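# Sort loose wooden strips into rows by colour

## Task

Put every loose wooden strip into the row that matches its colour, then release it so nothing is left held.

## Robot and tools

Robot: two arms, left_arm and right_arm, each with 6 joints and a two-finger gripper. The names are labels only; they do not tell you which side of a camera image an arm is on.

Frame: results report positions in one scene frame shared by both arms. Its origin sits on the table top midway between the arms, +x reaches out over the table, +z is up, and left_arm is mounted on the +y side. Each state line reads `left_arm: …` | `right_arm: …` and gives end_effector_position in metres plus end_effector_quat_wxyz. That position is the point between the finger pads, roughly 1 cm short of the fingertips, and it can be off from reality, more so when the arm is stretched far. The fingers point along the gripper's +z axis and close along its y axis.

Tool execute_actions, argument actions: a list holding one action, one wait, or nothing. An empty list ({"actions": []}) commands nothing and just returns the state. An action is {"rows": [...], "steps": n} with n from 1 to 15 (default 15); each control step lasts 1/30 s, one row per step, and the final row repeats if rows run out. A wait is {"steps": n} with n up to 300, counted from the previous result, and your thinking time is included in it. Optional pictures (true/false) controls whether camera images come back; by default they do. A refused call moves nothing.

Row layout: a single list of 14 numbers, each in [-1, 1], always covering both arms. Entries 1 to 6 are left_arm joints (waist, shoulder, elbow, wrist pitch, wrist yaw, wrist roll), entry 7 is left_arm opening, entries 8 to 13 are right_arm joints in that same order, entry 14 is right_arm opening.

Joint numbers are offsets, not targets. They are measured from the joint angles shown in the latest result that lists them (before any such result in the scene, and for later calls within one reply, from where the arm stands when the action begins); they are not relative to the previous row. A value of 1.0 equals 1.264 rad for waist, 1.32 shoulder, 1.276 elbow, 1.83 wrist pitch, 1.686 wrist yaw, 2.022 wrist roll. Joint ranges in radians: waist -2.880 to 2.880, shoulder 0.000 to 3.142, elbow 0.000 to 3.019, wrist pitch -1.693 to 1.571, wrist yaw -1.571 to 1.571, wrist roll -2.094 to 2.094. Asking for more than 0.019 rad beyond an end gets the call refused; true ends may differ from these by up to 0.019 rad either way, and a request past the true end is clipped there, reported as "joint sent to its limit" (possibly about an earlier action). Missing that message does not prove there is room left.

Opening is absolute, not an offset: +1 fully open, -1 closed. Away from the extremes, the fingers go to where grip_measured would show your number. grip_measured uses the same scale; Joint positions gives the real gap in metres (0.094 m fully open). Each gripper's reading may be biased by about 1 mm, fixed for the scene. To keep hold of something, command an opening below grip_measured: roughly 0.03 below holds firmly, less holds gently. Pads push about 50 to 62 N at most (sometimes less), less still on parts under about 2 mm thick, with a brief harder spike on contact.

Motion: joint targets may lead the measured angle by at most 0.264 rad (waist), 0.32 (shoulder), 0.276 (elbow), 0.33 (wrist pitch), 0.186 (wrist yaw), 0.522 (wrist roll), and whenever the targets would put a gripper over 70 mm from where it is, all that arm's targets are shrunk toward the measured angles. Big moves therefore need several actions. Arms sag under zero offsets, so to hold a pose, send in a reply's first call the offsets back to the desired angles, zeros in later calls, and enlarge the aim if a joint keeps falling short.

Between calls the arms keep heading for the last row sent, until everything nearly stops or a step is HELD; after that only a new action drives further, though closing or opening fingers finish moving. Zeros are not a pause: they pull the arm back to its reference angles. The simulation runs while you think and write.

Result lines: Joint positions and Joint velocities give, per arm, the six joints (rad, rad/s) then finger gap (m, m/s). Joint torques follow the same joint order without the gripper; they are raw drive outputs with offset, scale and noise, nonzero even without contact. "joint command not followed" means a clearance check altered or blocked joint targets on some steps while the rest of the row ran. HELD flags steps where all or part of your row was not sent. MOTOR HOT appears from 85 °C; at 100 °C that arm and gripper go limp until cool, reported as OVER-TEMPERATURE FAULT, so avoid long loaded holds.

Tool zoom_image: camera is cam_head_left or cam_head_right (each 504x504); region is [x0, y0, x1, y1] in pixels from the top-left, at most 504 by 504. It enlarges that camera's latest image.

Tool finished_scene: argument scene, the number of the current scene. It ends the scene for good and reports whether the goal holds; the next scene's task then arrives. A reply without any tool call ends everything.

Avoid: dropping or knocking anything off the table (that fails), letting the arms collide or press hard on each other, slams, slips and very hard pushes. Occasional outside tugs on a held part or pushes on loose items can happen. Smooth, quick, low-effort motion is preferred. Release the strips before finishing.

Each tool is called after "Request:" as name(argument=value, ...) on one line, values as JSON.

## Session

Request:
execute_actions(actions=[])

Scene clock: 0.00 s of 5700.00 s.
left_arm: end_effector_position=(+0.3682, +0.1929, +0.3855) grip_measured=+1.000 end_effector_quat_wxyz=(+0.658, -0.198, +0.692, +0.221) | right_arm: end_effector_position=(+0.3675, -0.8475, +0.2934) grip_measured=+1.000 end_effector_quat_wxyz=(+0.689, +0.149, +0.707, -0.061)
Joint positions: left_arm=[-0.609  0.813  0.672  0.048 -1.176 -0.042  0.094] | right_arm=[-1.118  1.852  1.392  0.393 -0.866  0.069  0.094]
Joint velocities: left_arm=[-0.015 -0.015 -0.017 -0.007  0.037 -0.051  0.   ] | right_arm=[ 0.005 -0.005 -0.017 -0.002  0.007  0.022  0.   ]
Joint torques (N m, as the arm reports them, + toward a larger angle): no reading

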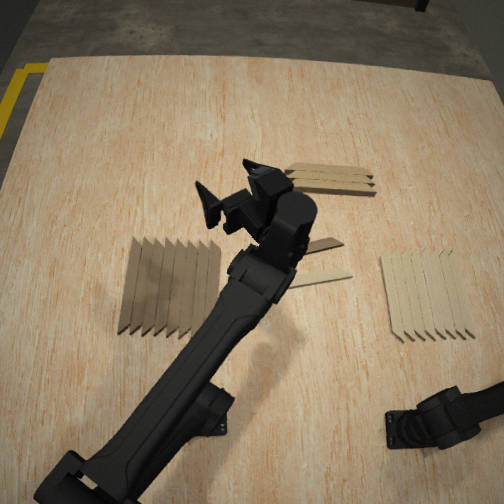

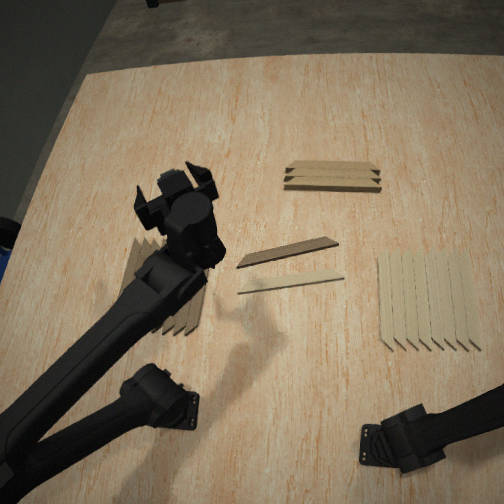

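Request:
execute_actions(actions=[{"rows": [[0.956, 0, 0, 0, 0.6975, 0, 1, 0, 0, 0, 0, 0.5136, 0, 1]], "steps": 15}], pictures=false)

Request:
execute_actions(actions=[{"steps": 60}])

Scene clock: 23.27 s of 5700.00 s.
left_arm: end_effector_position=(+0.3629, +0.4860, +0.3760) grip_measured=+1.000 end_effector_quat_wxyz=(+0.646, -0.238, +0.700, +0.191) | right_arm: end_effector_position=(+0.2707, -0.9549, +0.2892) grip_measured=+1.000 end_effector_quat_wxyz=(+0.584, +0.422, +0.596, -0.355)
Joint positions: left_arm=[ 0.568  0.812  0.672  0.048 -0.012 -0.042  0.094] | right_arm=[-1.119  1.852  1.391  0.393 -0.002  0.069  0.094]
Joint velocities: left_arm=[ 1.49   0.005 -0.007 -0.007 -0.007 -0.081  0.   ] | right_arm=[-0.005  0.005 -0.002 -0.002  0.037  0.007  0.   ]
Joint torques (N m, as the arm reports them, + toward a larger angle): left_arm=[-6.11 -3.3  12.    1.5   0.49  0.  ] | right_arm=[ -1.85 -18.46  11.     1.21   0.02  -0.01]
Steps of this call (steps 1 to 90: nothing new was sent; then 19.77 s passed at rest; steps 91 to 105: all 15 steps of this action). Readings (joint positions):
91: left_arm=[-0.584 0.812 0.672 0.048 -1.080 -0.042] | right_arm=[-1.116 1.852 1.391 0.393 -0.775 0.069]
92: left_arm=[-0.527 0.812 0.672 0.048 -0.974 -0.042] | right_arm=[-1.114 1.852 1.391 0.393 -0.669 0.069]
94: left_arm=[-0.365 0.812 0.672 0.048 -0.773 -0.042] | right_arm=[-1.113 1.852 1.391 0.393 -0.464 0.069]
98: left_arm=[-0.004 0.812 0.672 0.048 -0.382 -0.042] | right_arm=[-1.114 1.852 1.391 0.393 -0.067 0.069]
105: the state above

Scene clock: 25.27 s of 5700.00 s.
left_arm: end_effector_position=(+0.3525, +0.5004, +0.3759) grip_measured=+1.000 end_effector_quat_wxyz=(+0.643, -0.250, +0.695, +0.201) | right_arm: end_effector_position=(+0.2707, -0.9549, +0.2892) grip_measured=+1.000 end_effector_quat_wxyz=(+0.584, +0.422, +0.596, -0.355)
Joint positions: left_arm=[ 0.613  0.812  0.672  0.048 -0.002 -0.042  0.094] | right_arm=[-1.119  1.852  1.391  0.393 -0.002  0.069  0.094]
Joint velocities: left_arm=[ 0.005 -0.005 -0.022  0.007  0.066  0.037  0.   ] | right_arm=[-0.005  0.005  0.012 -0.007 -0.051 -0.081  0.   ]
Joint torques (N m, as the arm reports them, + toward a larger angle): left_arm=[-2.31 -3.23 12.04  1.53  0.08  0.  ] | right_arm=[ -2.   -18.27  10.87   1.26   0.03  -0.01]
Steps of this call (steps 1 to 30: the robot went on to your last target; steps 31 to 60: nothing new was sent). Readings (joint positions):
1: left_arm=[0.607 0.812 0.672 0.048 -0.012 -0.042] | right_arm=[-1.119 1.852 1.391 0.393 -0.002 0.069]
2: left_arm=[0.625 0.812 0.672 0.048 -0.012 -0.042] | right_arm=[-1.119 1.852 1.391 0.393 -0.002 0.069]
4: left_arm=[0.626 0.812 0.672 0.048 -0.005 -0.042] | right_arm=[-1.119 1.852 1.391 0.393 -0.002 0.069]
8: left_arm=[0.614 0.812 0.672 0.048 -0.002 -0.042] | right_arm=[-1.119 1.852 1.391 0.393 -0.002 0.069]
60: the state above
All arms were judged still, so your last target was given up. Only a new action makes them travel on or press farther. Fingers that are still opening or closing keep moving.

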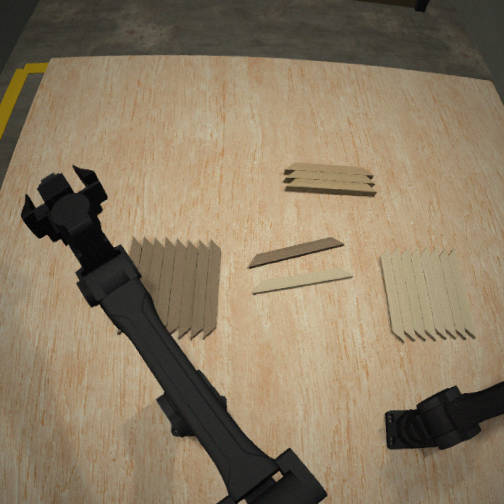

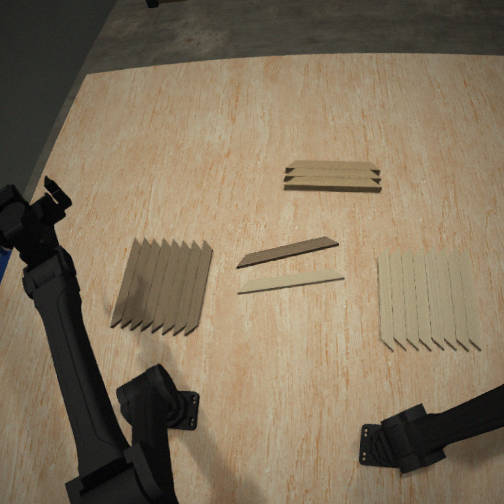

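Request:
execute_actions(actions=[{"rows": [[-0.485, 0, 0, 0, 0, 0, 1, 0, -0.788, -0.5635, -0.1885, 0, 0, 1]], "steps": 15}], pictures=false)

Request:
execute_actions(actions=[{"steps": 45}], pictures=false)

Scene clock: 86.07 s of 5700.00 s.
left_arm: end_effector_position=(+0.4401, +0.2442, +0.3759) grip_measured=+1.000 end_effector_quat_wxyz=(+0.674, -0.020, +0.739, -0.010) | right_arm: end_effector_position=(+0.1498, -0.6742, +0.3138) grip_measured=+1.000 end_effector_quat_wxyz=(+0.530, +0.453, +0.641, -0.322)
Joint positions: left_arm=[-0.02   0.812  0.672  0.048  0.001 -0.042  0.094] | right_arm=[-1.119  0.988  0.687  0.067 -0.002  0.069  0.094]
Joint velocities: left_arm=[ 0.083 -0.005  0.002  0.002 -0.037 -0.007  0.   ] | right_arm=[ 0.005 -1.949 -0.149 -0.051  0.022 -0.037  0.   ]
Joint torques (N m, as the arm reports them, + toward a larger angle): left_arm=[-0.36 -3.23 12.01  1.52 -0.11  0.  ] | right_arm=[-2.19 -4.7  11.5   0.95 -0.04 -0.01]
Steps of this call (steps 1 to 90: nothing new was sent; then 57.30 s passed at rest; steps 91 to 105: all 15 steps of this action). Readings (joint positions):
91: left_arm=[0.597 0.812 0.672 0.048 -0.011 -0.042] | right_arm=[-1.119 1.836 1.372 0.360 -0.002 0.069]
92: left_arm=[0.556 0.812 0.672 0.048 -0.012 -0.042] | right_arm=[-1.119 1.798 1.323 0.302 -0.002 0.069]
94: left_arm=[0.435 0.812 0.672 0.048 -0.011 -0.042] | right_arm=[-1.119 1.701 1.199 0.210 -0.002 0.069]
98: left_arm=[0.153 0.812 0.672 0.048 -0.005 -0.042] | right_arm=[-1.119 1.474 0.955 0.123 -0.002 0.069]
105: the state above

Scene clock: 87.57 s of 5700.00 s.
left_arm: end_effector_position=(+0.4400, +0.2470, +0.3759) grip_measured=+1.000 end_effector_quat_wxyz=(+0.674, -0.023, +0.739, -0.008) | right_arm: end_effector_position=(+0.1349, -0.6396, +0.3793) grip_measured=+1.000 end_effector_quat_wxyz=(+0.579, +0.424, +0.600, -0.352)
Joint positions: left_arm=[-0.014  0.812  0.672  0.048  0.    -0.042  0.094] | right_arm=[-1.119  0.82   0.677  0.062 -0.002  0.069  0.094]
Joint velocities: left_arm=[-0.005 -0.015  0.002 -0.017  0.022 -0.022  0.   ] | right_arm=[ 0.015 -0.015  0.012  0.002 -0.037 -0.066  0.   ]
Joint torques (N m, as the arm reports them, + toward a larger angle): left_arm=[-0.17 -3.26 12.03  1.52 -0.11  0.01] | right_arm=[-2.15 -2.74 11.43  0.8  -0.04 -0.01]
Steps of this call (steps 1 to 30: the robot went on to your last target; steps 31 to 45: nothing new was sent). Readings (joint positions):
1: left_arm=[-0.017 0.812 0.672 0.048 0.001 -0.042] | right_arm=[-1.119 0.922 0.683 0.066 -0.002 0.069]
2: left_arm=[-0.016 0.812 0.672 0.048 0.000 -0.042] | right_arm=[-1.119 0.861 0.683 0.066 -0.002 0.069]
4: left_arm=[-0.014 0.812 0.672 0.048 0.000 -0.042] | right_arm=[-1.119 0.769 0.683 0.066 -0.002 0.069]
8: left_arm=[-0.014 0.812 0.672 0.048 0.000 -0.042] | right_arm=[-1.119 0.746 0.683 0.066 -0.002 0.069]
45: the state above
All arms were judged still, so your last target was given up. Only a new action makes them travel on or press farther. Fingers that are still opening or closing keep moving.

Request:
execute_actions(actions=[{"rows": [[0, 0, 0, -0.6, 0, 0, 1, 0, 0, 0.4, 0, 0, 0, 1]], "steps": 15}], pictures=false)

Request:
execute_actions(actions=[{"steps": 40}], pictures=false)

Scene clock: 109.80 s of 5700.00 s.
left_arm: end_effector_position=(+0.2868, +0.2440, +0.1693) grip_measured=+1.000 end_effector_quat_wxyz=(+0.193, -0.030, +0.981, -0.002) | right_arm: end_effector_position=(+0.1346, -0.6389, +0.5431) grip_measured=+1.000 end_effector_quat_wxyz=(+0.656, +0.370, +0.523, -0.399)
Joint positions: left_arm=[-0.014  0.808  0.665 -1.039  0.    -0.042  0.094] | right_arm=[-1.119  0.824  0.941  0.062 -0.002  0.069  0.094]
Joint velocities: left_arm=[-0.005 -0.005 -0.017 -0.032 -0.007 -0.095  0.   ] | right_arm=[ 0.005 -0.015  0.618  0.002 -0.037 -0.007  0.   ]
Joint torques (N m, as the arm reports them, + toward a larger angle): left_arm=[-1.29 -2.12 11.75  0.3  -0.03  0.  ] | right_arm=[-2.1  -2.41 18.56  1.23 -0.04 -0.01]
Steps of this call (steps 1 to 90: nothing new was sent; then 18.73 s passed at rest; steps 91 to 105: all 15 steps of this action). Readings (joint positions):
91: left_arm=[-0.014 0.811 0.676 -0.015 0.000 -0.042] | right_arm=[-1.119 0.820 0.681 0.062 -0.002 0.069]
92: left_arm=[-0.014 0.806 0.681 -0.120 0.000 -0.042] | right_arm=[-1.119 0.822 0.689 0.062 -0.002 0.069]
94: left_arm=[-0.014 0.804 0.679 -0.339 0.000 -0.042] | right_arm=[-1.119 0.824 0.717 0.062 -0.002 0.069]
98: left_arm=[-0.014 0.808 0.677 -0.782 0.000 -0.042] | right_arm=[-1.119 0.824 0.793 0.062 -0.002 0.069]
105: the state above

Scene clock: 111.13 s of 5700.00 s.
left_arm: end_effector_position=(+0.2864, +0.2440, +0.1691) grip_measured=+1.000 end_effector_quat_wxyz=(+0.192, -0.030, +0.981, -0.002) | right_arm: end_effector_position=(+0.1204, -0.6060, +0.6692) grip_measured=+1.000 end_effector_quat_wxyz=(+0.710, +0.321, +0.454, -0.432)
Joint positions: left_arm=[-0.014  0.808  0.665 -1.041  0.    -0.042  0.094] | right_arm=[-1.119  0.813  1.142  0.062 -0.002  0.069  0.094]
Joint velocities: left_arm=[-0.015  0.005 -0.002 -0.002 -0.081  0.007  0.   ] | right_arm=[ 0.005 -0.015 -0.017 -0.007  0.007 -0.007  0.   ]
Joint torques (N m, as the arm reports them, + toward a larger angle): left_arm=[-1.2  -2.1  11.74  0.32 -0.02  0.  ] | right_arm=[-2.16 -0.6  15.7   1.04 -0.04 -0.01]
Steps of this call (steps 1 to 30: the robot went on to your last target; steps 31 to 40: nothing new was sent). Readings (joint positions):
1: left_arm=[-0.014 0.808 0.665 -1.040 0.000 -0.042] | right_arm=[-1.119 0.824 0.962 0.062 -0.002 0.069]
2: left_arm=[-0.014 0.808 0.665 -1.041 0.000 -0.042] | right_arm=[-1.119 0.824 0.984 0.062 -0.002 0.069]
4: left_arm=[-0.014 0.808 0.665 -1.041 0.000 -0.042] | right_arm=[-1.119 0.824 1.027 0.062 -0.002 0.069]
8: left_arm=[-0.014 0.808 0.665 -1.041 0.000 -0.042] | right_arm=[-1.119 0.824 1.110 0.062 -0.002 0.069]
40: the state above
All arms were judged still, so your last target was given up. Only a new action makes them travel on or press farther. Fingers that are still opening or closing keep moving.

Request:
execute_actions(actions=[])

Request:
zoom_image(camera="cam_head_right", region=[90, 140, 500, 370])

Scene clock: 149.90 s of 5700.00 s.
left_arm: end_effector_position=(+0.2864, +0.2440, +0.1691) grip_measured=+1.000 end_effector_quat_wxyz=(+0.192, -0.030, +0.981, -0.002) | right_arm: end_effector_position=(+0.1204, -0.6060, +0.6692) grip_measured=+1.000 end_effector_quat_wxyz=(+0.710, +0.321, +0.454, -0.432)
Joint positions: left_arm=[-0.014  0.808  0.665 -1.041  0.    -0.042  0.094] | right_arm=[-1.119  0.813  1.142  0.062 -0.002  0.069  0.094]
Joint velocities: left_arm=[-0.005 -0.005  0.012 -0.012 -0.007  0.022  0.   ] | right_arm=[ 0.005 -0.005 -0.007  0.002  0.051  0.007  0.   ]
Joint torques (N m, as the arm reports them, + toward a larger angle): left_arm=[-1.26 -2.09 11.74  0.29 -0.02  0.  ] | right_arm=[-2.13 -0.59 15.72  1.03 -0.04 -0.01]
Steps of this call (steps 1 to 90: nothing new was sent; then 35.77 s passed at rest). Readings (joint positions):
1: left_arm=[-0.014 0.808 0.665 -1.041 0.000 -0.042] | right_arm=[-1.119 0.813 1.142 0.062 -0.002 0.069]
2: left_arm=[-0.014 0.808 0.665 -1.041 0.000 -0.042] | right_arm=[-1.119 0.813 1.142 0.062 -0.002 0.069]
4: left_arm=[-0.014 0.808 0.665 -1.041 0.000 -0.042] | right_arm=[-1.119 0.813 1.142 0.062 -0.002 0.069]
8: left_arm=[-0.014 0.808 0.665 -1.041 0.000 -0.042] | right_arm=[-1.119 0.813 1.142 0.062 -0.002 0.069]
90: the state above

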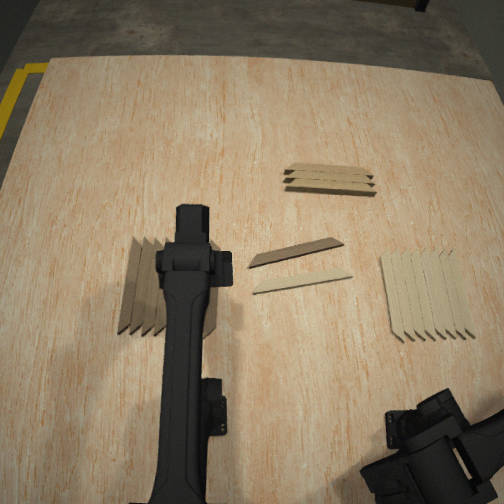

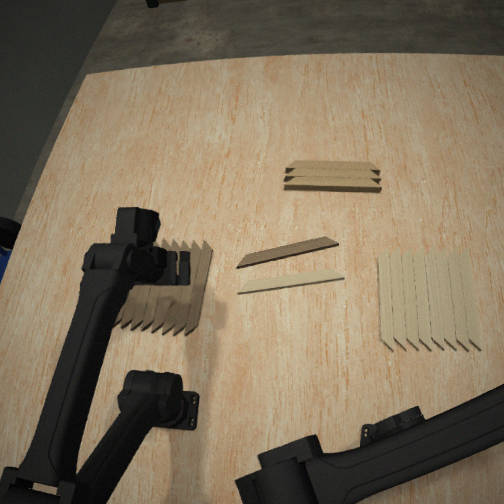

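Region (90, 140, 500, 370) of cam_head_right's 504x504 image, scaled by 1.229, with more detail than that image has; it fills the top 283 rows of this view, and the rest is white.

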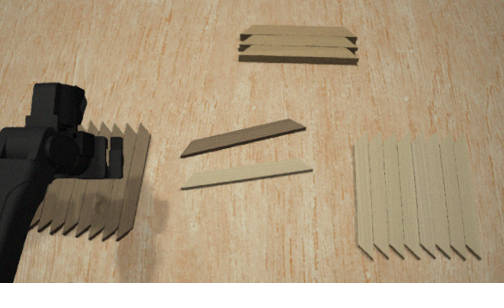

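Request:
execute_actions(actions=[{"rows": [[0.3, 0, 0, 0.569, 0, 0, 1, 1.0, 0.6635, 0.065, -0.639, 0, 0.9065, 1],[0.3, 0, 0, 0.569, 0, 0, 1, 1.0, 0.6635, 0.065, -0.639, 0, 0.9065, 1],[0.3, 0, 0, 0.569, 0, 0, 1, 1.0, 0.6635, 0.065, -0.639, 0, 0.9065, 1],[0.3, 0, 0, 0.569, 0, 0, 1, 1.0, 0.6635, 0.065, -0.639, 0, 0.9065, 1],[0.3, 0, 0, 0.569, 0, 0, 1, 1.0, 0.6635, 0.065, -0.639, 0, 0.9065, 1],[0.6, 0, 0, 0.569, 0, 0, 1, 1.0, 0.6635, 0.065, -0.639, 0, 0.9065, 1],[0.6, 0, 0, 0.569, 0, 0, 1, 1.0, 0.6635, 0.065, -0.639, 0, 0.9065, 1],[0.6, 0, 0, 0.569, 0, 0, 1, 1.0, 0.6635, 0.065, -0.639, 0, 0.9065, 1],[0.8, -0.6, -0.51, 0.569, 0, 0, 1, 1.0, 0.6635, 0.065, -0.639, 0, 0.9065, 1]], "steps": 15}], pictures=false)

Request:
execute_actions(actions=[{"steps": 45}], pictures=false)

Scene clock: 261.80 s of 5700.00 s.
left_arm: end_effector_position=(+0.2012, +0.4887, +0.2516) grip_measured=+1.000 end_effector_quat_wxyz=(+0.583, -0.351, +0.681, +0.271) | right_arm: end_effector_position=(+0.3593, -0.6347, +0.3798) grip_measured=+1.000 end_effector_quat_wxyz=(+0.537, +0.514, +0.666, -0.069)
Joint positions: left_arm=[ 0.874  0.376  0.275 -0.073 -0.002 -0.041  0.094] | right_arm=[-0.738  1.221  1.148 -0.355  0.001  0.53   0.094]
Joint velocities: left_arm=[ 1.578 -2.535 -1.849  0.623 -0.022  0.037  0.   ] | right_arm=[ 0.796  1.109  0.002 -0.872 -0.066  0.842  0.   ]
Joint torques (N m, as the arm reports them, + toward a larger angle): left_arm=[-3.28  1.3   9.44  1.46  0.07 -0.01] | right_arm=[-1.67 -9.02 14.28  0.8  -0.06  0.03]
Steps of this call (steps 1 to 90: nothing new was sent; then 108.40 s passed at rest; steps 91 to 105: all 15 steps of this action). Readings (joint positions):
91: left_arm=[0.005 0.808 0.661 -0.997 0.008 -0.041] | right_arm=[-1.112 0.819 1.143 0.046 0.001 0.095]
92: left_arm=[0.052 0.808 0.656 -0.916 0.009 -0.041] | right_arm=[-1.094 0.826 1.147 0.020 0.001 0.127]
94: left_arm=[0.178 0.809 0.656 -0.758 0.008 -0.041] | right_arm=[-1.044 0.858 1.148 -0.033 0.001 0.189]
98: left_arm=[0.429 0.810 0.656 -0.444 0.004 -0.041] | right_arm=[-0.932 0.968 1.148 -0.148 0.001 0.313]
105: the state above

Scene clock: 263.30 s of 5700.00 s.
left_arm: end_effector_position=(+0.1744, +0.4847, +0.2052) grip_measured=+1.000 end_effector_quat_wxyz=(+0.567, -0.376, +0.675, +0.286) | right_arm: end_effector_position=(+0.4240, -0.3171, +0.0495) grip_measured=+1.000 end_effector_quat_wxyz=(+0.007, +0.697, +0.717, +0.006)
Joint positions: left_arm=[ 0.935  0.286  0.156 -0.066 -0.005 -0.041  0.094] | right_arm=[-0.122  1.704  1.148 -0.998 -0.001  1.374  0.094]
Joint velocities: left_arm=[-0.005 -0.005  0.022 -0.017 -0.022 -0.037  0.   ] | right_arm=[-0.015 -0.005  0.022  0.012 -0.022 -0.007  0.   ]
Joint torques (N m, as the arm reports them, + toward a larger angle): left_arm=[-2.3   1.24 17.03  1.95  0.08  0.01] | right_arm=[ -1.55 -14.47  12.56  -0.75   0.07   0.04]
Steps of this call (steps 1 to 15: the robot went on to your last target; steps 16 to 45: nothing new was sent). Readings (joint positions):
1: left_arm=[0.923 0.284 0.206 -0.054 -0.003 -0.041] | right_arm=[-0.710 1.260 1.148 -0.385 0.001 0.561]
2: left_arm=[0.952 0.210 0.161 -0.055 -0.007 -0.041] | right_arm=[-0.682 1.298 1.148 -0.415 0.001 0.593] HELD
3: left_arm=[0.958 0.187 0.143 -0.066 -0.007 -0.041] | right_arm=[-0.655 1.337 1.148 -0.445 0.001 0.624] HELD
4: left_arm=[0.954 0.196 0.143 -0.068 -0.007 -0.041] | right_arm=[-0.627 1.376 1.148 -0.475 0.001 0.656] HELD
5: left_arm=[0.948 0.216 0.151 -0.066 -0.006 -0.041] | right_arm=[-0.598 1.415 1.148 -0.506 0.001 0.688] HELD
6: left_arm=[0.943 0.239 0.155 -0.066 -0.006 -0.041] | right_arm=[-0.569 1.454 1.148 -0.539 0.001 0.723] HELD
7: left_arm=[0.939 0.258 0.156 -0.066 -0.005 -0.041] | right_arm=[-0.539 1.492 1.148 -0.575 0.001 0.760] HELD
8: left_arm=[0.937 0.273 0.156 -0.066 -0.005 -0.041] | right_arm=[-0.507 1.529 1.148 -0.615 0.001 0.801] HELD
9: left_arm=[0.935 0.282 0.156 -0.066 -0.005 -0.041] | right_arm=[-0.472 1.564 1.148 -0.659 0.001 0.845] HELD
10: left_arm=[0.935 0.286 0.156 -0.066 -0.005 -0.041] | right_arm=[-0.435 1.597 1.148 -0.705 0.001 0.893] HELD
11: left_arm=[0.935 0.286 0.156 -0.066 -0.005 -0.041] | right_arm=[-0.395 1.627 1.148 -0.756 0.001 0.942] HELD
12: left_arm=[0.935 0.286 0.156 -0.066 -0.005 -0.041] | right_arm=[-0.352 1.653 1.148 -0.808 0.001 0.993] HELD
13: left_arm=[0.935 0.286 0.156 -0.066 -0.005 -0.041] | right_arm=[-0.307 1.675 1.148 -0.859 0.001 1.046] HELD
14: left_arm=[0.935 0.286 0.156 -0.066 -0.005 -0.041] | right_arm=[-0.260 1.693 1.148 -0.903 0.001 1.099] HELD
15: left_arm=[0.935 0.286 0.156 -0.066 -0.005 -0.041] | right_arm=[-0.211 1.707 1.148 -0.939 0.001 1.153] HELD
45: the state above
A step was HELD (marked above), so your last target was given up. An arm can still carry out its HELD step.
joint command not followed: on one or more control steps a check withheld the commanded joint targets of the left arm, and it was not sent them on those steps.
cause: the commanded joint targets would bring two parts of the arm too close to each other (its shoulder (the part past joint 1) and its forearm (the part past joint 3), with joints 2 (shoulder) and 3 (elbow) between them); next, command targets that bring no two parts of the arm closer together.

Request:
execute_actions(actions=[{"rows": [[0, 0.162, 0.27, 0, 0, 0, 1, 0.554, -0.0115, 0.096, -0.06, 0, 0.261, 1]], "steps": 15}], pictures=false)

Request:
execute_actions(actions=[{"steps": 40}])

Scene clock: 282.63 s of 5700.00 s.
left_arm: end_effector_position=(+0.2023, +0.5254, +0.3238) grip_measured=+1.000 end_effector_quat_wxyz=(+0.594, -0.363, +0.652, +0.300) | right_arm: end_effector_position=(+0.3891, -0.0427, +0.0641) grip_measured=+1.000 end_effector_quat_wxyz=(-0.002, +0.629, +0.777, -0.006)
Joint positions: left_arm=[ 0.935  0.496  0.448 -0.066 -0.005 -0.041  0.094] | right_arm=[ 0.477  1.704  1.193 -1.071  0.001  1.794  0.094]
Joint velocities: left_arm=[ 0.005  0.005  0.315  0.002  0.081 -0.022  0.   ] | right_arm=[ 1.441 -0.005  0.164 -0.164  0.037  0.505  0.   ]
Joint torques (N m, as the arm reports them, + toward a larger angle): left_arm=[-1.28  0.1  15.4   1.52 -0.02  0.01] | right_arm=[ -3.75 -14.29  14.14  -0.88  -0.05   0.08]
Steps of this call (steps 1 to 90: nothing new was sent; then 15.83 s passed at rest; steps 91 to 105: all 15 steps of this action). Readings (joint positions):
91: left_arm=[0.935 0.287 0.157 -0.066 -0.005 -0.041] | right_arm=[-0.114 1.704 1.150 -1.005 0.002 1.417]
92: left_arm=[0.935 0.293 0.160 -0.066 -0.005 -0.041] | right_arm=[-0.099 1.704 1.153 -1.019 0.003 1.465]
94: left_arm=[0.935 0.329 0.184 -0.066 -0.005 -0.041] | right_arm=[-0.040 1.704 1.160 -1.039 0.003 1.547]
98: left_arm=[0.935 0.439 0.287 -0.066 -0.005 -0.041] | right_arm=[0.131 1.704 1.172 -1.058 0.003 1.667]
105: the state above

Scene clock: 283.97 s of 5700.00 s.
left_arm: end_effector_position=(+0.2026, +0.5258, +0.3307) grip_measured=+1.000 end_effector_quat_wxyz=(+0.598, -0.361, +0.649, +0.301) | right_arm: end_effector_position=(+0.3768, +0.0017, +0.0764) grip_measured=+1.000 end_effector_quat_wxyz=(-0.000, +0.631, +0.776, +0.003)
Joint positions: left_arm=[ 0.935  0.496  0.459 -0.066 -0.005 -0.041  0.094] | right_arm=[ 0.571  1.701  1.226 -1.091 -0.002  1.892  0.094]
Joint velocities: left_arm=[-0.015 -0.005  0.002  0.002  0.007 -0.022  0.   ] | right_arm=[-0.015  0.005 -0.012 -0.012 -0.037 -0.007  0.   ]
Joint torques (N m, as the arm reports them, + toward a larger angle): left_arm=[-1.15  0.06 16.31  1.52 -0.01  0.  ] | right_arm=[ -1.67 -14.67  13.27  -0.81   0.06   0.09]
Steps of this call (steps 1 to 30: the robot went on to your last target; steps 31 to 40: nothing new was sent). Readings (joint positions):
1: left_arm=[0.935 0.496 0.456 -0.066 -0.005 -0.041] | right_arm=[0.525 1.704 1.199 -1.077 -0.000 1.812]
2: left_arm=[0.935 0.496 0.459 -0.066 -0.005 -0.041] | right_arm=[0.566 1.704 1.207 -1.082 -0.002 1.828]
4: left_arm=[0.935 0.496 0.459 -0.066 -0.005 -0.041] | right_arm=[0.622 1.704 1.221 -1.086 -0.005 1.851]
8: left_arm=[0.935 0.496 0.459 -0.066 -0.005 -0.041] | right_arm=[0.625 1.701 1.226 -1.089 -0.005 1.875]
40: the state above
All arms were judged still, so your last target was given up. Only a new action makes them travel on or press farther. Fingers that are still opening or closing keep moving.

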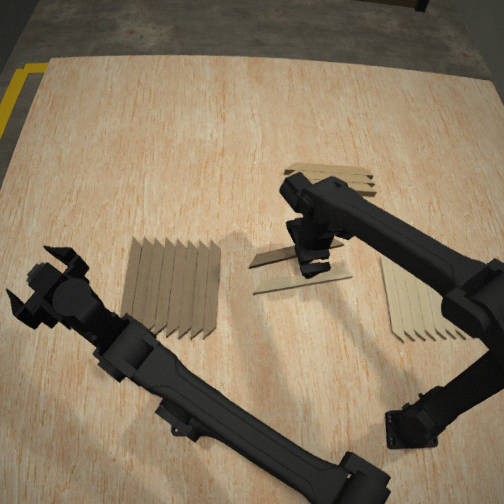

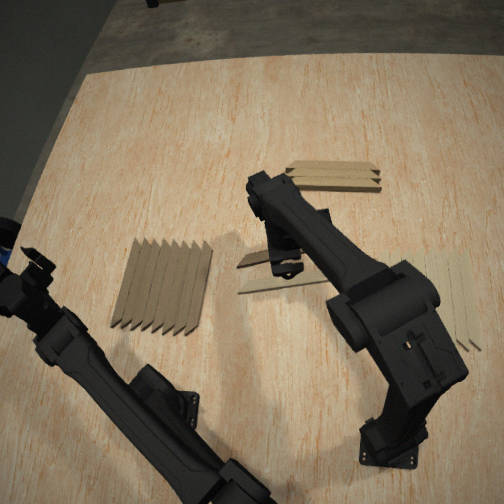

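Request:
zoom_image(camera="cam_head_left", region=[230, 190, 380, 310])

Request:
zoom_image(camera="cam_head_right", region=[215, 190, 365, 310])

Region (230, 190, 380, 310) of cam_head_left's 504x504 image, scaled by 3.360, with more detail than that image has; it fills the top 403 rows of this view, and the rest is white.

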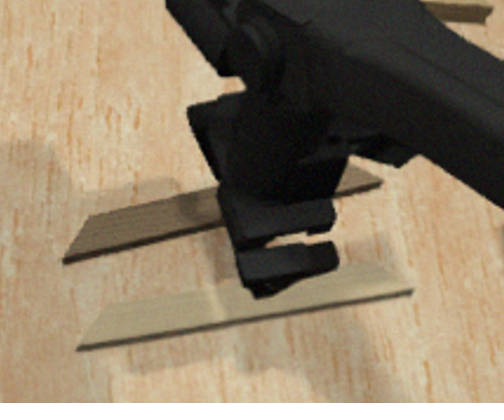

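Region (215, 190, 365, 310) of cam_head_right's 504x504 image, scaled by 3.360, with more detail than that image has; it fills the top 403 rows of this view, and the rest is white.

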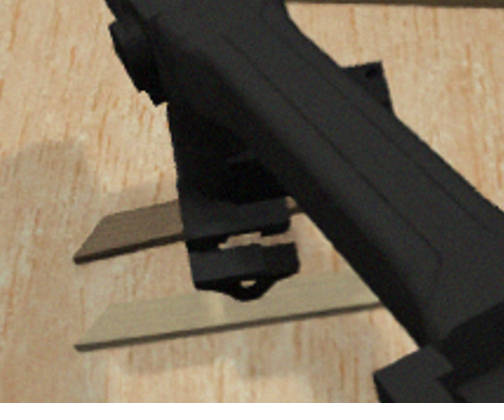

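Request:
execute_actions(actions=[{"rows": [[0, 0, 0, 0, 0, 0, 1, 0.006, 0.030, -0.052, 0.055, 0, 0.005, 0.3]], "steps": 15}], pictures=false)

Request:
execute_actions(actions=[{"steps": 20}])

Request:
zoom_image(camera="cam_head_left", region=[230, 190, 380, 310])

Request:
zoom_image(camera="cam_head_right", region=[215, 190, 365, 310])

Scene clock: 314.37 s of 5700.00 s.
left_arm: end_effector_position=(+0.2026, +0.5258, +0.3307) grip_measured=+1.000 end_effector_quat_wxyz=(+0.598, -0.361, +0.649, +0.301) | right_arm: end_effector_position=(+0.3677, -0.0035, +0.0349) grip_measured=+0.302 end_effector_quat_wxyz=(-0.005, +0.631, +0.776, -0.009)
Joint positions: left_arm=[ 0.935  0.496  0.459 -0.066 -0.005 -0.041  0.094] | right_arm=[ 0.571  1.747  1.163 -1.007 -0.002  1.892  0.061]
Joint velocities: left_arm=[ 0.005 -0.015  0.022 -0.012 -0.11  -0.007  0.   ] | right_arm=[ 0.005  0.005  0.007 -0.017 -0.022  0.022 -0.001]
Joint torques (N m, as the arm reports them, + toward a larger angle): left_arm=[-1.22 -0.18 12.13  1.5  -0.02 -0.01] | right_arm=[ -1.45 -14.02   8.01   0.36   0.03   0.08]
Steps of this call (steps 1 to 90: nothing new was sent; then 26.90 s passed at rest; steps 91 to 105: all 15 steps of this action). Readings (joint positions):
91: left_arm=[0.935 0.496 0.459 -0.066 -0.005 -0.041] | right_arm=[0.571 1.702 1.217 -1.073 -0.002 1.892]
92: left_arm=[0.935 0.496 0.459 -0.066 -0.005 -0.041] | right_arm=[0.571 1.702 1.205 -1.045 -0.002 1.892]
94: left_arm=[0.935 0.496 0.459 -0.066 -0.005 -0.041] | right_arm=[0.571 1.712 1.183 -1.018 -0.002 1.892]
98: left_arm=[0.935 0.496 0.459 -0.066 -0.005 -0.041] | right_arm=[0.571 1.741 1.164 -1.011 -0.002 1.892]
105: the state above

Scene clock: 315.03 s of 5700.00 s.
left_arm: end_effector_position=(+0.2026, +0.5258, +0.3307) grip_measured=+1.000 end_effector_quat_wxyz=(+0.598, -0.361, +0.649, +0.301) | right_arm: end_effector_position=(+0.3677, -0.0035, +0.0349) grip_measured=+0.302 end_effector_quat_wxyz=(-0.005, +0.631, +0.776, -0.009)
Joint positions: left_arm=[ 0.935  0.496  0.459 -0.066 -0.005 -0.041  0.094] | right_arm=[ 0.571  1.747  1.163 -1.007 -0.002  1.892  0.061]
Joint velocities: left_arm=[-0.005  0.005 -0.012  0.002  0.066 -0.051  0.   ] | right_arm=[ 0.005 -0.015 -0.007 -0.002 -0.022  0.022 -0.   ]
Joint torques (N m, as the arm reports them, + toward a larger angle): left_arm=[-1.22 -0.28 12.13  1.53 -0.02  0.01] | right_arm=[ -1.59 -14.2    7.89   0.25   0.04   0.09]
Steps of this call (steps 1 to 15: the robot went on to your last target; steps 16 to 20: nothing new was sent). Readings (joint positions):
1: left_arm=[0.935 0.496 0.459 -0.066 -0.005 -0.041] | right_arm=[0.571 1.747 1.163 -1.007 -0.002 1.892]
2: left_arm=[0.935 0.496 0.459 -0.066 -0.005 -0.041] | right_arm=[0.571 1.747 1.163 -1.007 -0.002 1.892]
4: left_arm=[0.935 0.496 0.459 -0.066 -0.005 -0.041] | right_arm=[0.571 1.747 1.163 -1.007 -0.002 1.892]
8: left_arm=[0.935 0.496 0.459 -0.066 -0.005 -0.041] | right_arm=[0.571 1.747 1.163 -1.007 -0.002 1.892]
20: the state above
All arms were judged still, so your last target was given up. Only a new action makes them travel on or press farther. Fingers that are still opening or closing keep moving.

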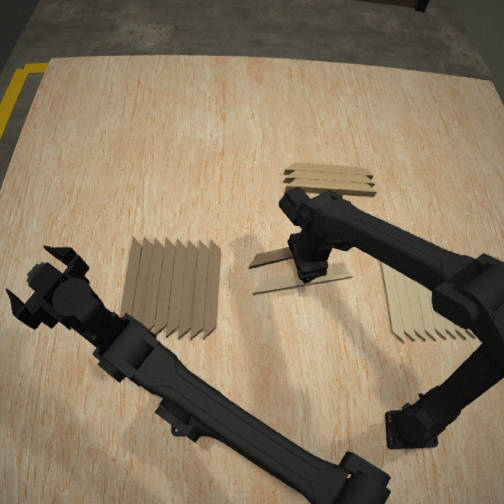

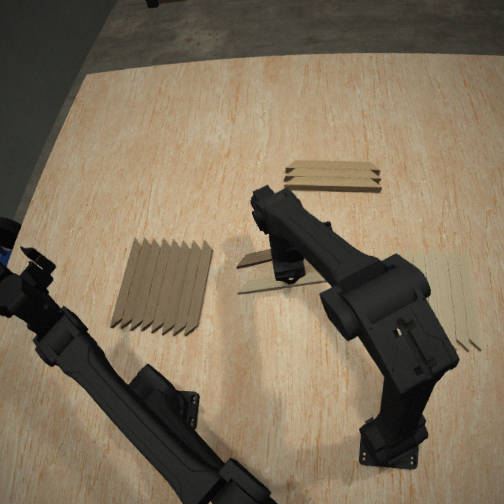

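Region (230, 190, 380, 310) of cam_head_left's 504x504 image, scaled by 3.360, with more detail than that image has; it fills the top 403 rows of this view, and the rest is white.

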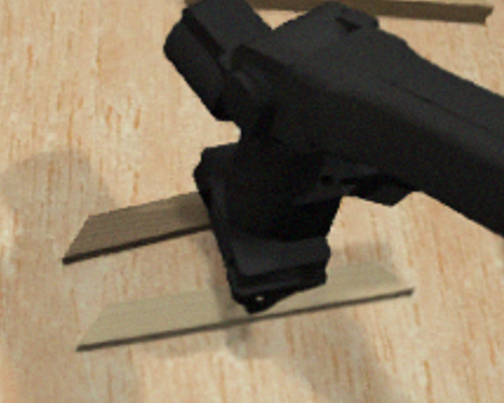

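Region (215, 190, 365, 310) of cam_head_right's 504x504 image, scaled by 3.360, with more detail than that image has; it fills the top 403 rows of this view, and the rest is white.

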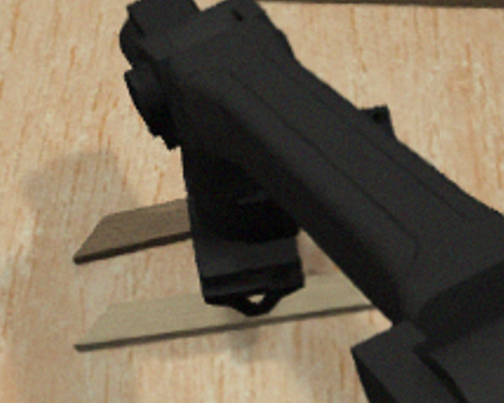

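Request:
execute_actions(actions=[{"rows": [[0, 0, 0, 0, 0, 0, 1, 0, 0, -0.058, 0.056, 0, 0, 0.3]], "steps": 15}], pictures=false)

Request:
execute_actions(actions=[{"steps": 15}])

Request:
zoom_image(camera="cam_head_left", region=[230, 190, 380, 310])

Request:
zoom_image(camera="cam_head_right", region=[215, 190, 365, 310])

Scene clock: 350.37 s of 5700.00 s.
left_arm: end_effector_position=(+0.2026, +0.5258, +0.3307) grip_measured=+1.000 end_effector_quat_wxyz=(+0.598, -0.361, +0.649, +0.301) | right_arm: end_effector_position=(+0.3673, -0.0033, +0.0302) grip_measured=+0.301 end_effector_quat_wxyz=(+0.004, +0.631, +0.775, +0.017)
Joint positions: left_arm=[ 0.935  0.496  0.459 -0.066 -0.005 -0.041  0.094] | right_arm=[ 0.571  1.723  1.114 -0.927 -0.004  1.892  0.061]
Joint velocities: left_arm=[ 0.005 -0.005 -0.002 -0.007  0.066  0.066  0.   ] | right_arm=[-0.005 -0.015  0.017  0.002  0.066 -0.037 -0.001]
Joint torques (N m, as the arm reports them, + toward a larger angle): left_arm=[-1.25 -0.17 12.09  1.55 -0.02  0.  ] | right_arm=[ -2.51 -11.     5.73   0.53   0.13  -0.01]
Steps of this call (steps 1 to 90: nothing new was sent; then 31.83 s passed at rest; steps 91 to 105: all 15 steps of this action). Readings (joint positions):
91: left_arm=[0.935 0.496 0.459 -0.066 -0.005 -0.041] | right_arm=[0.571 1.746 1.153 -0.988 -0.002 1.892]
92: left_arm=[0.935 0.496 0.459 -0.066 -0.005 -0.041] | right_arm=[0.571 1.743 1.137 -0.958 -0.002 1.892]
94: left_arm=[0.935 0.496 0.459 -0.066 -0.005 -0.041] | right_arm=[0.571 1.728 1.124 -0.939 -0.004 1.892]
98: left_arm=[0.935 0.496 0.459 -0.066 -0.005 -0.041] | right_arm=[0.571 1.723 1.114 -0.927 -0.004 1.892]
105: the state above

Scene clock: 350.87 s of 5700.00 s.
left_arm: end_effector_position=(+0.2026, +0.5258, +0.3307) grip_measured=+1.000 end_effector_quat_wxyz=(+0.598, -0.361, +0.649, +0.301) | right_arm: end_effector_position=(+0.3673, -0.0033, +0.0302) grip_measured=+0.301 end_effector_quat_wxyz=(+0.004, +0.631, +0.775, +0.017)
Joint positions: left_arm=[ 0.935  0.496  0.459 -0.066 -0.005 -0.041  0.094] | right_arm=[ 0.571  1.723  1.114 -0.927 -0.004  1.892  0.061]
Joint velocities: left_arm=[-0.005 -0.015 -0.012 -0.012  0.007 -0.022  0.   ] | right_arm=[ 0.005  0.005 -0.007 -0.007 -0.081  0.037  0.   ]
Joint torques (N m, as the arm reports them, + toward a larger angle): left_arm=[-1.2  -0.18 12.12  1.5  -0.01  0.  ] | right_arm=[ -2.16 -11.19   5.79   0.49   0.13  -0.01]
Steps of this call (steps 1 to 15: the robot went on to your last target). Readings (joint positions):
1: left_arm=[0.935 0.496 0.459 -0.066 -0.005 -0.041] | right_arm=[0.571 1.723 1.114 -0.927 -0.004 1.892]
2: left_arm=[0.935 0.496 0.459 -0.066 -0.005 -0.041] | right_arm=[0.571 1.723 1.114 -0.927 -0.004 1.892]
4: left_arm=[0.935 0.496 0.459 -0.066 -0.005 -0.041] | right_arm=[0.571 1.723 1.114 -0.927 -0.004 1.892]
8: left_arm=[0.935 0.496 0.459 -0.066 -0.005 -0.041] | right_arm=[0.571 1.723 1.114 -0.927 -0.004 1.892]
15: the state above
All arms were judged still, so your last target was given up. Only a new action makes them travel on or press farther. Fingers that are still opening or closing keep moving.

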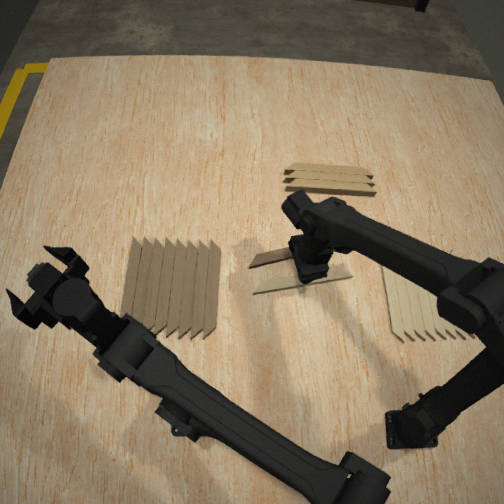

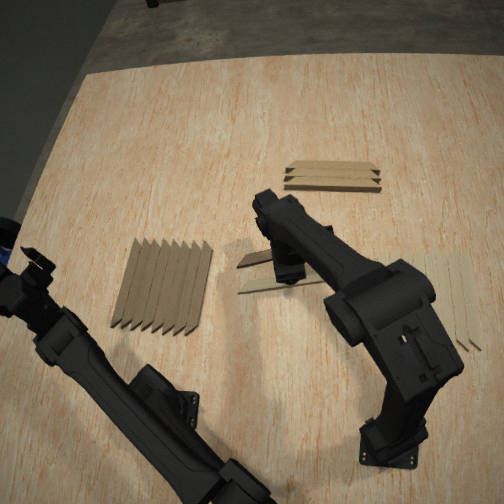

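Region (230, 190, 380, 310) of cam_head_left's 504x504 image, scaled by 3.360, with more detail than that image has; it fills the top 403 rows of this view, and the rest is white.

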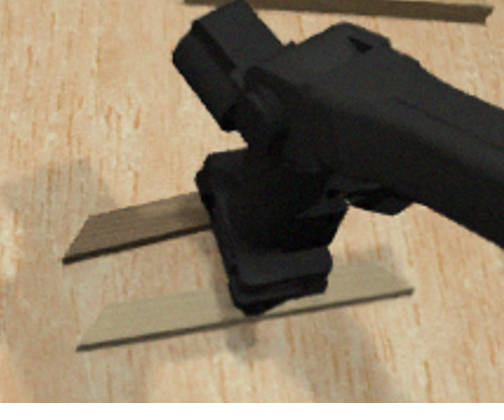

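Region (215, 190, 365, 310) of cam_head_right's 504x504 image, scaled by 3.360, with more detail than that image has; it fills the top 403 rows of this view, and the rest is white.

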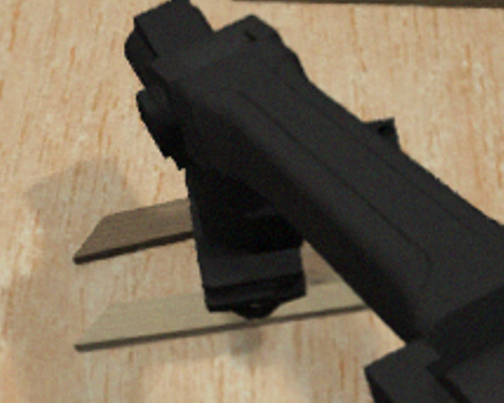

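Request:
execute_actions(actions=[{"rows": [[0, 0, 0, 0, 0, 0, 1, 0, -0.055, 0, 0, 0, 0, 0.3],[0, 0, 0, 0, 0, 0, 1, 0, -0.055, 0, 0, 0, 0, 0.3],[0, 0, 0, 0, 0, 0, 1, 0, -0.055, 0, 0, 0, 0, 0.3],[0, 0, 0, 0, 0, 0, 1, 0, -0.055, 0, 0, 0, 0, 0.3],[0, 0, 0, 0, 0, 0, 1, 0, -0.055, 0, 0, 0, 0, 0.3],[0, 0, 0, 0, 0, 0, 1, 0, -0.055, 0, 0, 0, 0, 0.3],[0, 0, 0, 0, 0, 0, 1, 0.024, -0.055, -0.025, -0.041, 0, 0.012, 0.3]], "steps": 15}], pictures=false)

Request:
execute_actions(actions=[{"steps": 15}])

Request:
zoom_image(camera="cam_head_left", region=[230, 190, 380, 310])

Request:
zoom_image(camera="cam_head_right", region=[215, 190, 365, 310])

Scene clock: 386.33 s of 5700.00 s.
left_arm: end_effector_position=(+0.2026, +0.5258, +0.3307) grip_measured=+1.000 end_effector_quat_wxyz=(+0.598, -0.361, +0.649, +0.301) | right_arm: end_effector_position=(+0.3444, -0.0024, +0.0554) grip_measured=+0.301 end_effector_quat_wxyz=(+0.003, +0.625, +0.780, +0.014)
Joint positions: left_arm=[ 0.935  0.496  0.459 -0.066 -0.005 -0.041  0.094] | right_arm=[ 0.599  1.646  1.09  -0.986 -0.004  1.904  0.061]
Joint velocities: left_arm=[-0.015 -0.015  0.002 -0.002 -0.037  0.022  0.   ] | right_arm=[ 0.005 -0.005 -0.002 -0.027 -0.037  0.007 -0.   ]
Joint torques (N m, as the arm reports them, + toward a larger angle): left_arm=[-1.26 -0.22 12.13  1.49 -0.02  0.01] | right_arm=[ -2.   -11.93   7.91  -0.71   0.03   0.08]
Steps of this call (steps 1 to 90: nothing new was sent; then 31.97 s passed at rest; steps 91 to 105: all 15 steps of this action). Readings (joint positions):
91: left_arm=[0.935 0.496 0.459 -0.066 -0.005 -0.041] | right_arm=[0.571 1.718 1.114 -0.927 -0.004 1.892]
92: left_arm=[0.935 0.496 0.459 -0.066 -0.005 -0.041] | right_arm=[0.571 1.711 1.113 -0.927 -0.004 1.892]
94: left_arm=[0.935 0.496 0.459 -0.066 -0.005 -0.041] | right_arm=[0.571 1.691 1.112 -0.927 -0.004 1.892]
98: left_arm=[0.935 0.496 0.459 -0.066 -0.005 -0.041] | right_arm=[0.575 1.654 1.110 -0.952 -0.004 1.896]
105: the state above

Scene clock: 386.83 s of 5700.00 s.
left_arm: end_effector_position=(+0.2026, +0.5258, +0.3307) grip_measured=+1.000 end_effector_quat_wxyz=(+0.598, -0.361, +0.649, +0.301) | right_arm: end_effector_position=(+0.3444, -0.0024, +0.0554) grip_measured=+0.301 end_effector_quat_wxyz=(+0.003, +0.626, +0.780, +0.014)
Joint positions: left_arm=[ 0.935  0.496  0.459 -0.066 -0.005 -0.041  0.094] | right_arm=[ 0.599  1.646  1.09  -0.986 -0.004  1.906  0.061]
Joint velocities: left_arm=[-0.005 -0.005  0.002  0.012 -0.037 -0.037  0.   ] | right_arm=[-0.005 -0.015 -0.002  0.002  0.022  0.022 -0.   ]
Joint torques (N m, as the arm reports them, + toward a larger angle): left_arm=[-1.27 -0.22 12.13  1.49 -0.01  0.01] | right_arm=[ -1.89 -12.1    7.85  -0.74   0.03   0.09]
Steps of this call (steps 1 to 15: the robot went on to your last target). Readings (joint positions):
1: left_arm=[0.935 0.496 0.459 -0.066 -0.005 -0.041] | right_arm=[0.599 1.646 1.090 -0.986 -0.004 1.905]
2: left_arm=[0.935 0.496 0.459 -0.066 -0.005 -0.041] | right_arm=[0.599 1.646 1.090 -0.986 -0.004 1.905]
4: left_arm=[0.935 0.496 0.459 -0.066 -0.005 -0.041] | right_arm=[0.599 1.646 1.090 -0.986 -0.004 1.906]
8: left_arm=[0.935 0.496 0.459 -0.066 -0.005 -0.041] | right_arm=[0.599 1.646 1.090 -0.986 -0.004 1.906]
15: the state above
All arms were judged still, so your last target was given up. Only a new action makes them travel on or press farther. Fingers that are still opening or closing keep moving.

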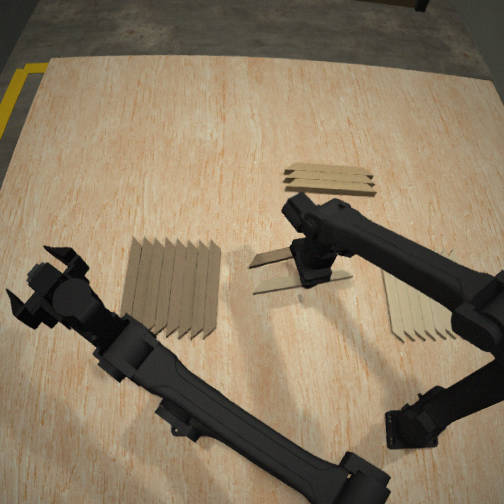

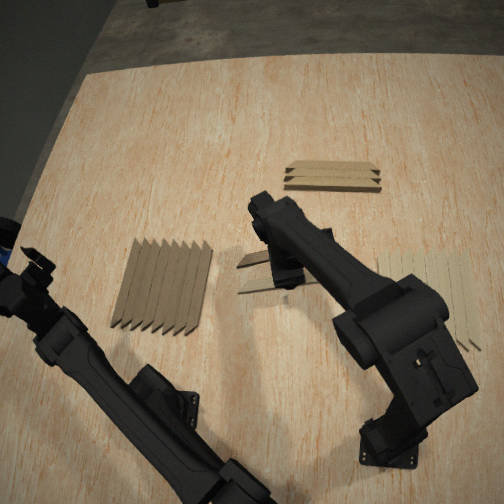

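Region (230, 190, 380, 310) of cam_head_left's 504x504 image, scaled by 3.360, with more detail than that image has; it fills the top 403 rows of this view, and the rest is white.

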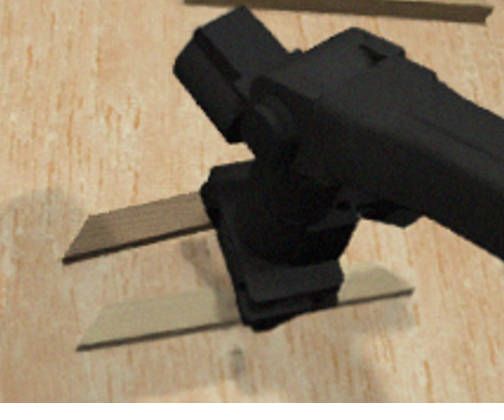

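Region (215, 190, 365, 310) of cam_head_right's 504x504 image, scaled by 3.360, with more detail than that image has; it fills the top 403 rows of this view, and the rest is white.

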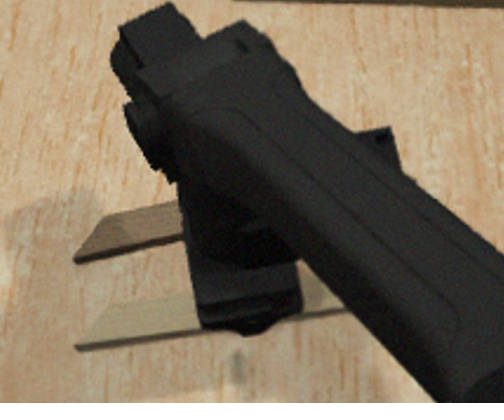

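Request:
execute_actions(actions=[{"rows": [[0, 0, 0, 0, 0, 0, 1, 0, 0.035, -0.028, 0.036, 0, 0, 0.3]], "steps": 15}], pictures=false)

Request:
execute_actions(actions=[{"steps": 15}])

Request:
zoom_image(camera="cam_head_left", region=[230, 190, 380, 310])

Request:
zoom_image(camera="cam_head_right", region=[215, 190, 365, 310])

Scene clock: 398.97 s of 5700.00 s.
left_arm: end_effector_position=(+0.2026, +0.5258, +0.3307) grip_measured=+1.000 end_effector_quat_wxyz=(+0.598, -0.361, +0.649, +0.301) | right_arm: end_effector_position=(+0.3386, -0.0059, +0.0250) grip_measured=+0.301 end_effector_quat_wxyz=(-0.003, +0.626, +0.780, -0.001)
Joint positions: left_arm=[ 0.935  0.496  0.459 -0.066 -0.005 -0.041  0.094] | right_arm=[ 0.599  1.695  1.059 -0.938 -0.004  1.906  0.061]
Joint velocities: left_arm=[-0.005  0.005 -0.007 -0.007  0.007 -0.051  0.   ] | right_arm=[-0.005 -0.005  0.002 -0.017  0.095  0.037  0.001]
Joint torques (N m, as the arm reports them, + toward a larger angle): left_arm=[-1.18 -0.26 12.11  1.5  -0.02  0.01] | right_arm=[ -2.16 -12.7    7.62   0.28   0.02   0.  ]
Steps of this call (steps 1 to 90: nothing new was sent; then 8.63 s passed at rest; steps 91 to 105: all 15 steps of this action). Readings (joint positions):
91: left_arm=[0.935 0.496 0.459 -0.066 -0.005 -0.041] | right_arm=[0.599 1.648 1.086 -0.977 -0.004 1.906]
92: left_arm=[0.935 0.496 0.459 -0.066 -0.005 -0.041] | right_arm=[0.599 1.650 1.081 -0.961 -0.004 1.906]
94: left_arm=[0.935 0.496 0.459 -0.066 -0.005 -0.041] | right_arm=[0.599 1.664 1.072 -0.944 -0.004 1.906]
98: left_arm=[0.935 0.496 0.459 -0.066 -0.005 -0.041] | right_arm=[0.599 1.691 1.061 -0.939 -0.004 1.906]
105: the state above

Scene clock: 399.47 s of 5700.00 s.
left_arm: end_effector_position=(+0.2026, +0.5258, +0.3307) grip_measured=+1.000 end_effector_quat_wxyz=(+0.598, -0.361, +0.649, +0.301) | right_arm: end_effector_position=(+0.3386, -0.0059, +0.0250) grip_measured=+0.301 end_effector_quat_wxyz=(-0.003, +0.626, +0.780, -0.001)
Joint positions: left_arm=[ 0.935  0.496  0.459 -0.066 -0.005 -0.041  0.094] | right_arm=[ 0.599  1.695  1.059 -0.938 -0.004  1.906  0.061]
Joint velocities: left_arm=[-0.015  0.005 -0.007 -0.002 -0.007  0.051  0.   ] | right_arm=[-0.015 -0.005  0.007 -0.012 -0.066  0.022 -0.   ]
Joint torques (N m, as the arm reports them, + toward a larger angle): left_arm=[-1.19 -0.16 12.12  1.52 -0.01  0.01] | right_arm=[ -2.11 -12.59   7.5    0.31   0.02   0.  ]
Steps of this call (steps 1 to 15: the robot went on to your last target). Readings (joint positions):
1: left_arm=[0.935 0.496 0.459 -0.066 -0.005 -0.041] | right_arm=[0.599 1.695 1.059 -0.938 -0.004 1.906]
2: left_arm=[0.935 0.496 0.459 -0.066 -0.005 -0.041] | right_arm=[0.599 1.695 1.059 -0.938 -0.004 1.906]
4: left_arm=[0.935 0.496 0.459 -0.066 -0.005 -0.041] | right_arm=[0.599 1.695 1.059 -0.938 -0.004 1.906]
8: left_arm=[0.935 0.496 0.459 -0.066 -0.005 -0.041] | right_arm=[0.599 1.695 1.059 -0.938 -0.004 1.906]
15: the state above
All arms were judged still, so your last target was given up. Only a new action makes them travel on or press farther. Fingers that are still opening or closing keep moving.

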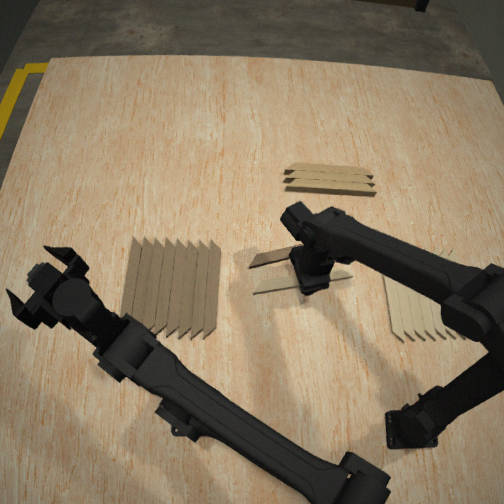

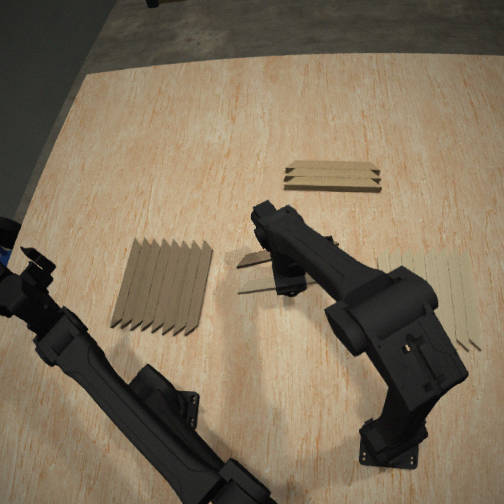

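Region (230, 190, 380, 310) of cam_head_left's 504x504 image, scaled by 3.360, with more detail than that image has; it fills the top 403 rows of this view, and the rest is white.

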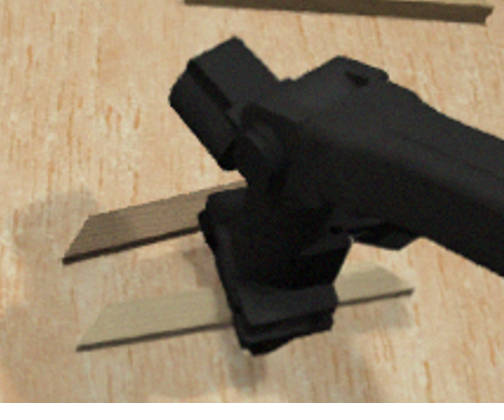

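Region (215, 190, 365, 310) of cam_head_right's 504x504 image, scaled by 3.360, with more detail than that image has; it fills the top 403 rows of this view, and the rest is white.

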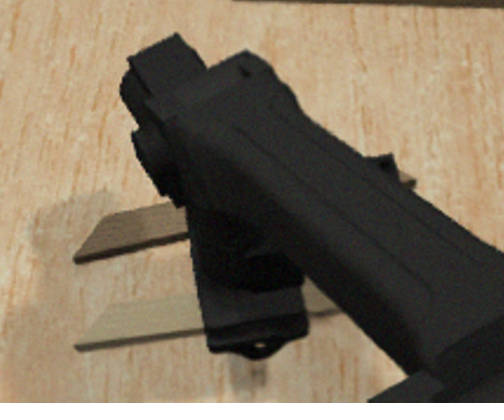

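Request:
execute_actions(actions=[{"rows": [[0, 0, 0, 0, 0, 0, 1, 0, 0.008, 0, 0, 0, 0, 0.3]], "steps": 12}], pictures=false)

Scene clock: 415.47 s of 5700.00 s.
left_arm: end_effector_position=(+0.2026, +0.5258, +0.3307) grip_measured=+1.000 end_effector_quat_wxyz=(+0.598, -0.361, +0.649, +0.301) | right_arm: end_effector_position=(+0.3386, -0.0059, +0.0250) grip_measured=+0.301 end_effector_quat_wxyz=(-0.003, +0.626, +0.780, -0.001)
Joint positions: left_arm=[ 0.935  0.496  0.459 -0.066 -0.005 -0.041  0.094] | right_arm=[ 0.599  1.695  1.059 -0.938 -0.004  1.906  0.061]
Joint velocities: left_arm=[-0.005 -0.005  0.002  0.007 -0.037 -0.007  0.   ] | right_arm=[-0.005 -0.015  0.002  0.007 -0.022 -0.007  0.   ]
Joint torques (N m, as the arm reports them, + toward a larger angle): left_arm=[-1.15 -0.24 12.13  1.52 -0.01  0.  ] | right_arm=[ -2.16 -11.47   7.99  -0.29   0.02  -0.01]
Steps of this call (steps 1 to 90: nothing new was sent; then 12.60 s passed at rest; steps 91 to 102: all 12 steps of this action). Readings (joint positions):
91: left_arm=[0.935 0.496 0.459 -0.066 -0.005 -0.041] | right_arm=[0.599 1.695 1.059 -0.938 -0.004 1.906]
92: left_arm=[0.935 0.496 0.459 -0.066 -0.005 -0.041] | right_arm=[0.599 1.695 1.059 -0.938 -0.004 1.906]
94: left_arm=[0.935 0.496 0.459 -0.066 -0.005 -0.041] | right_arm=[0.599 1.695 1.059 -0.938 -0.004 1.906]
98: left_arm=[0.935 0.496 0.459 -0.066 -0.005 -0.041] | right_arm=[0.599 1.695 1.059 -0.938 -0.004 1.906]
102: the state above


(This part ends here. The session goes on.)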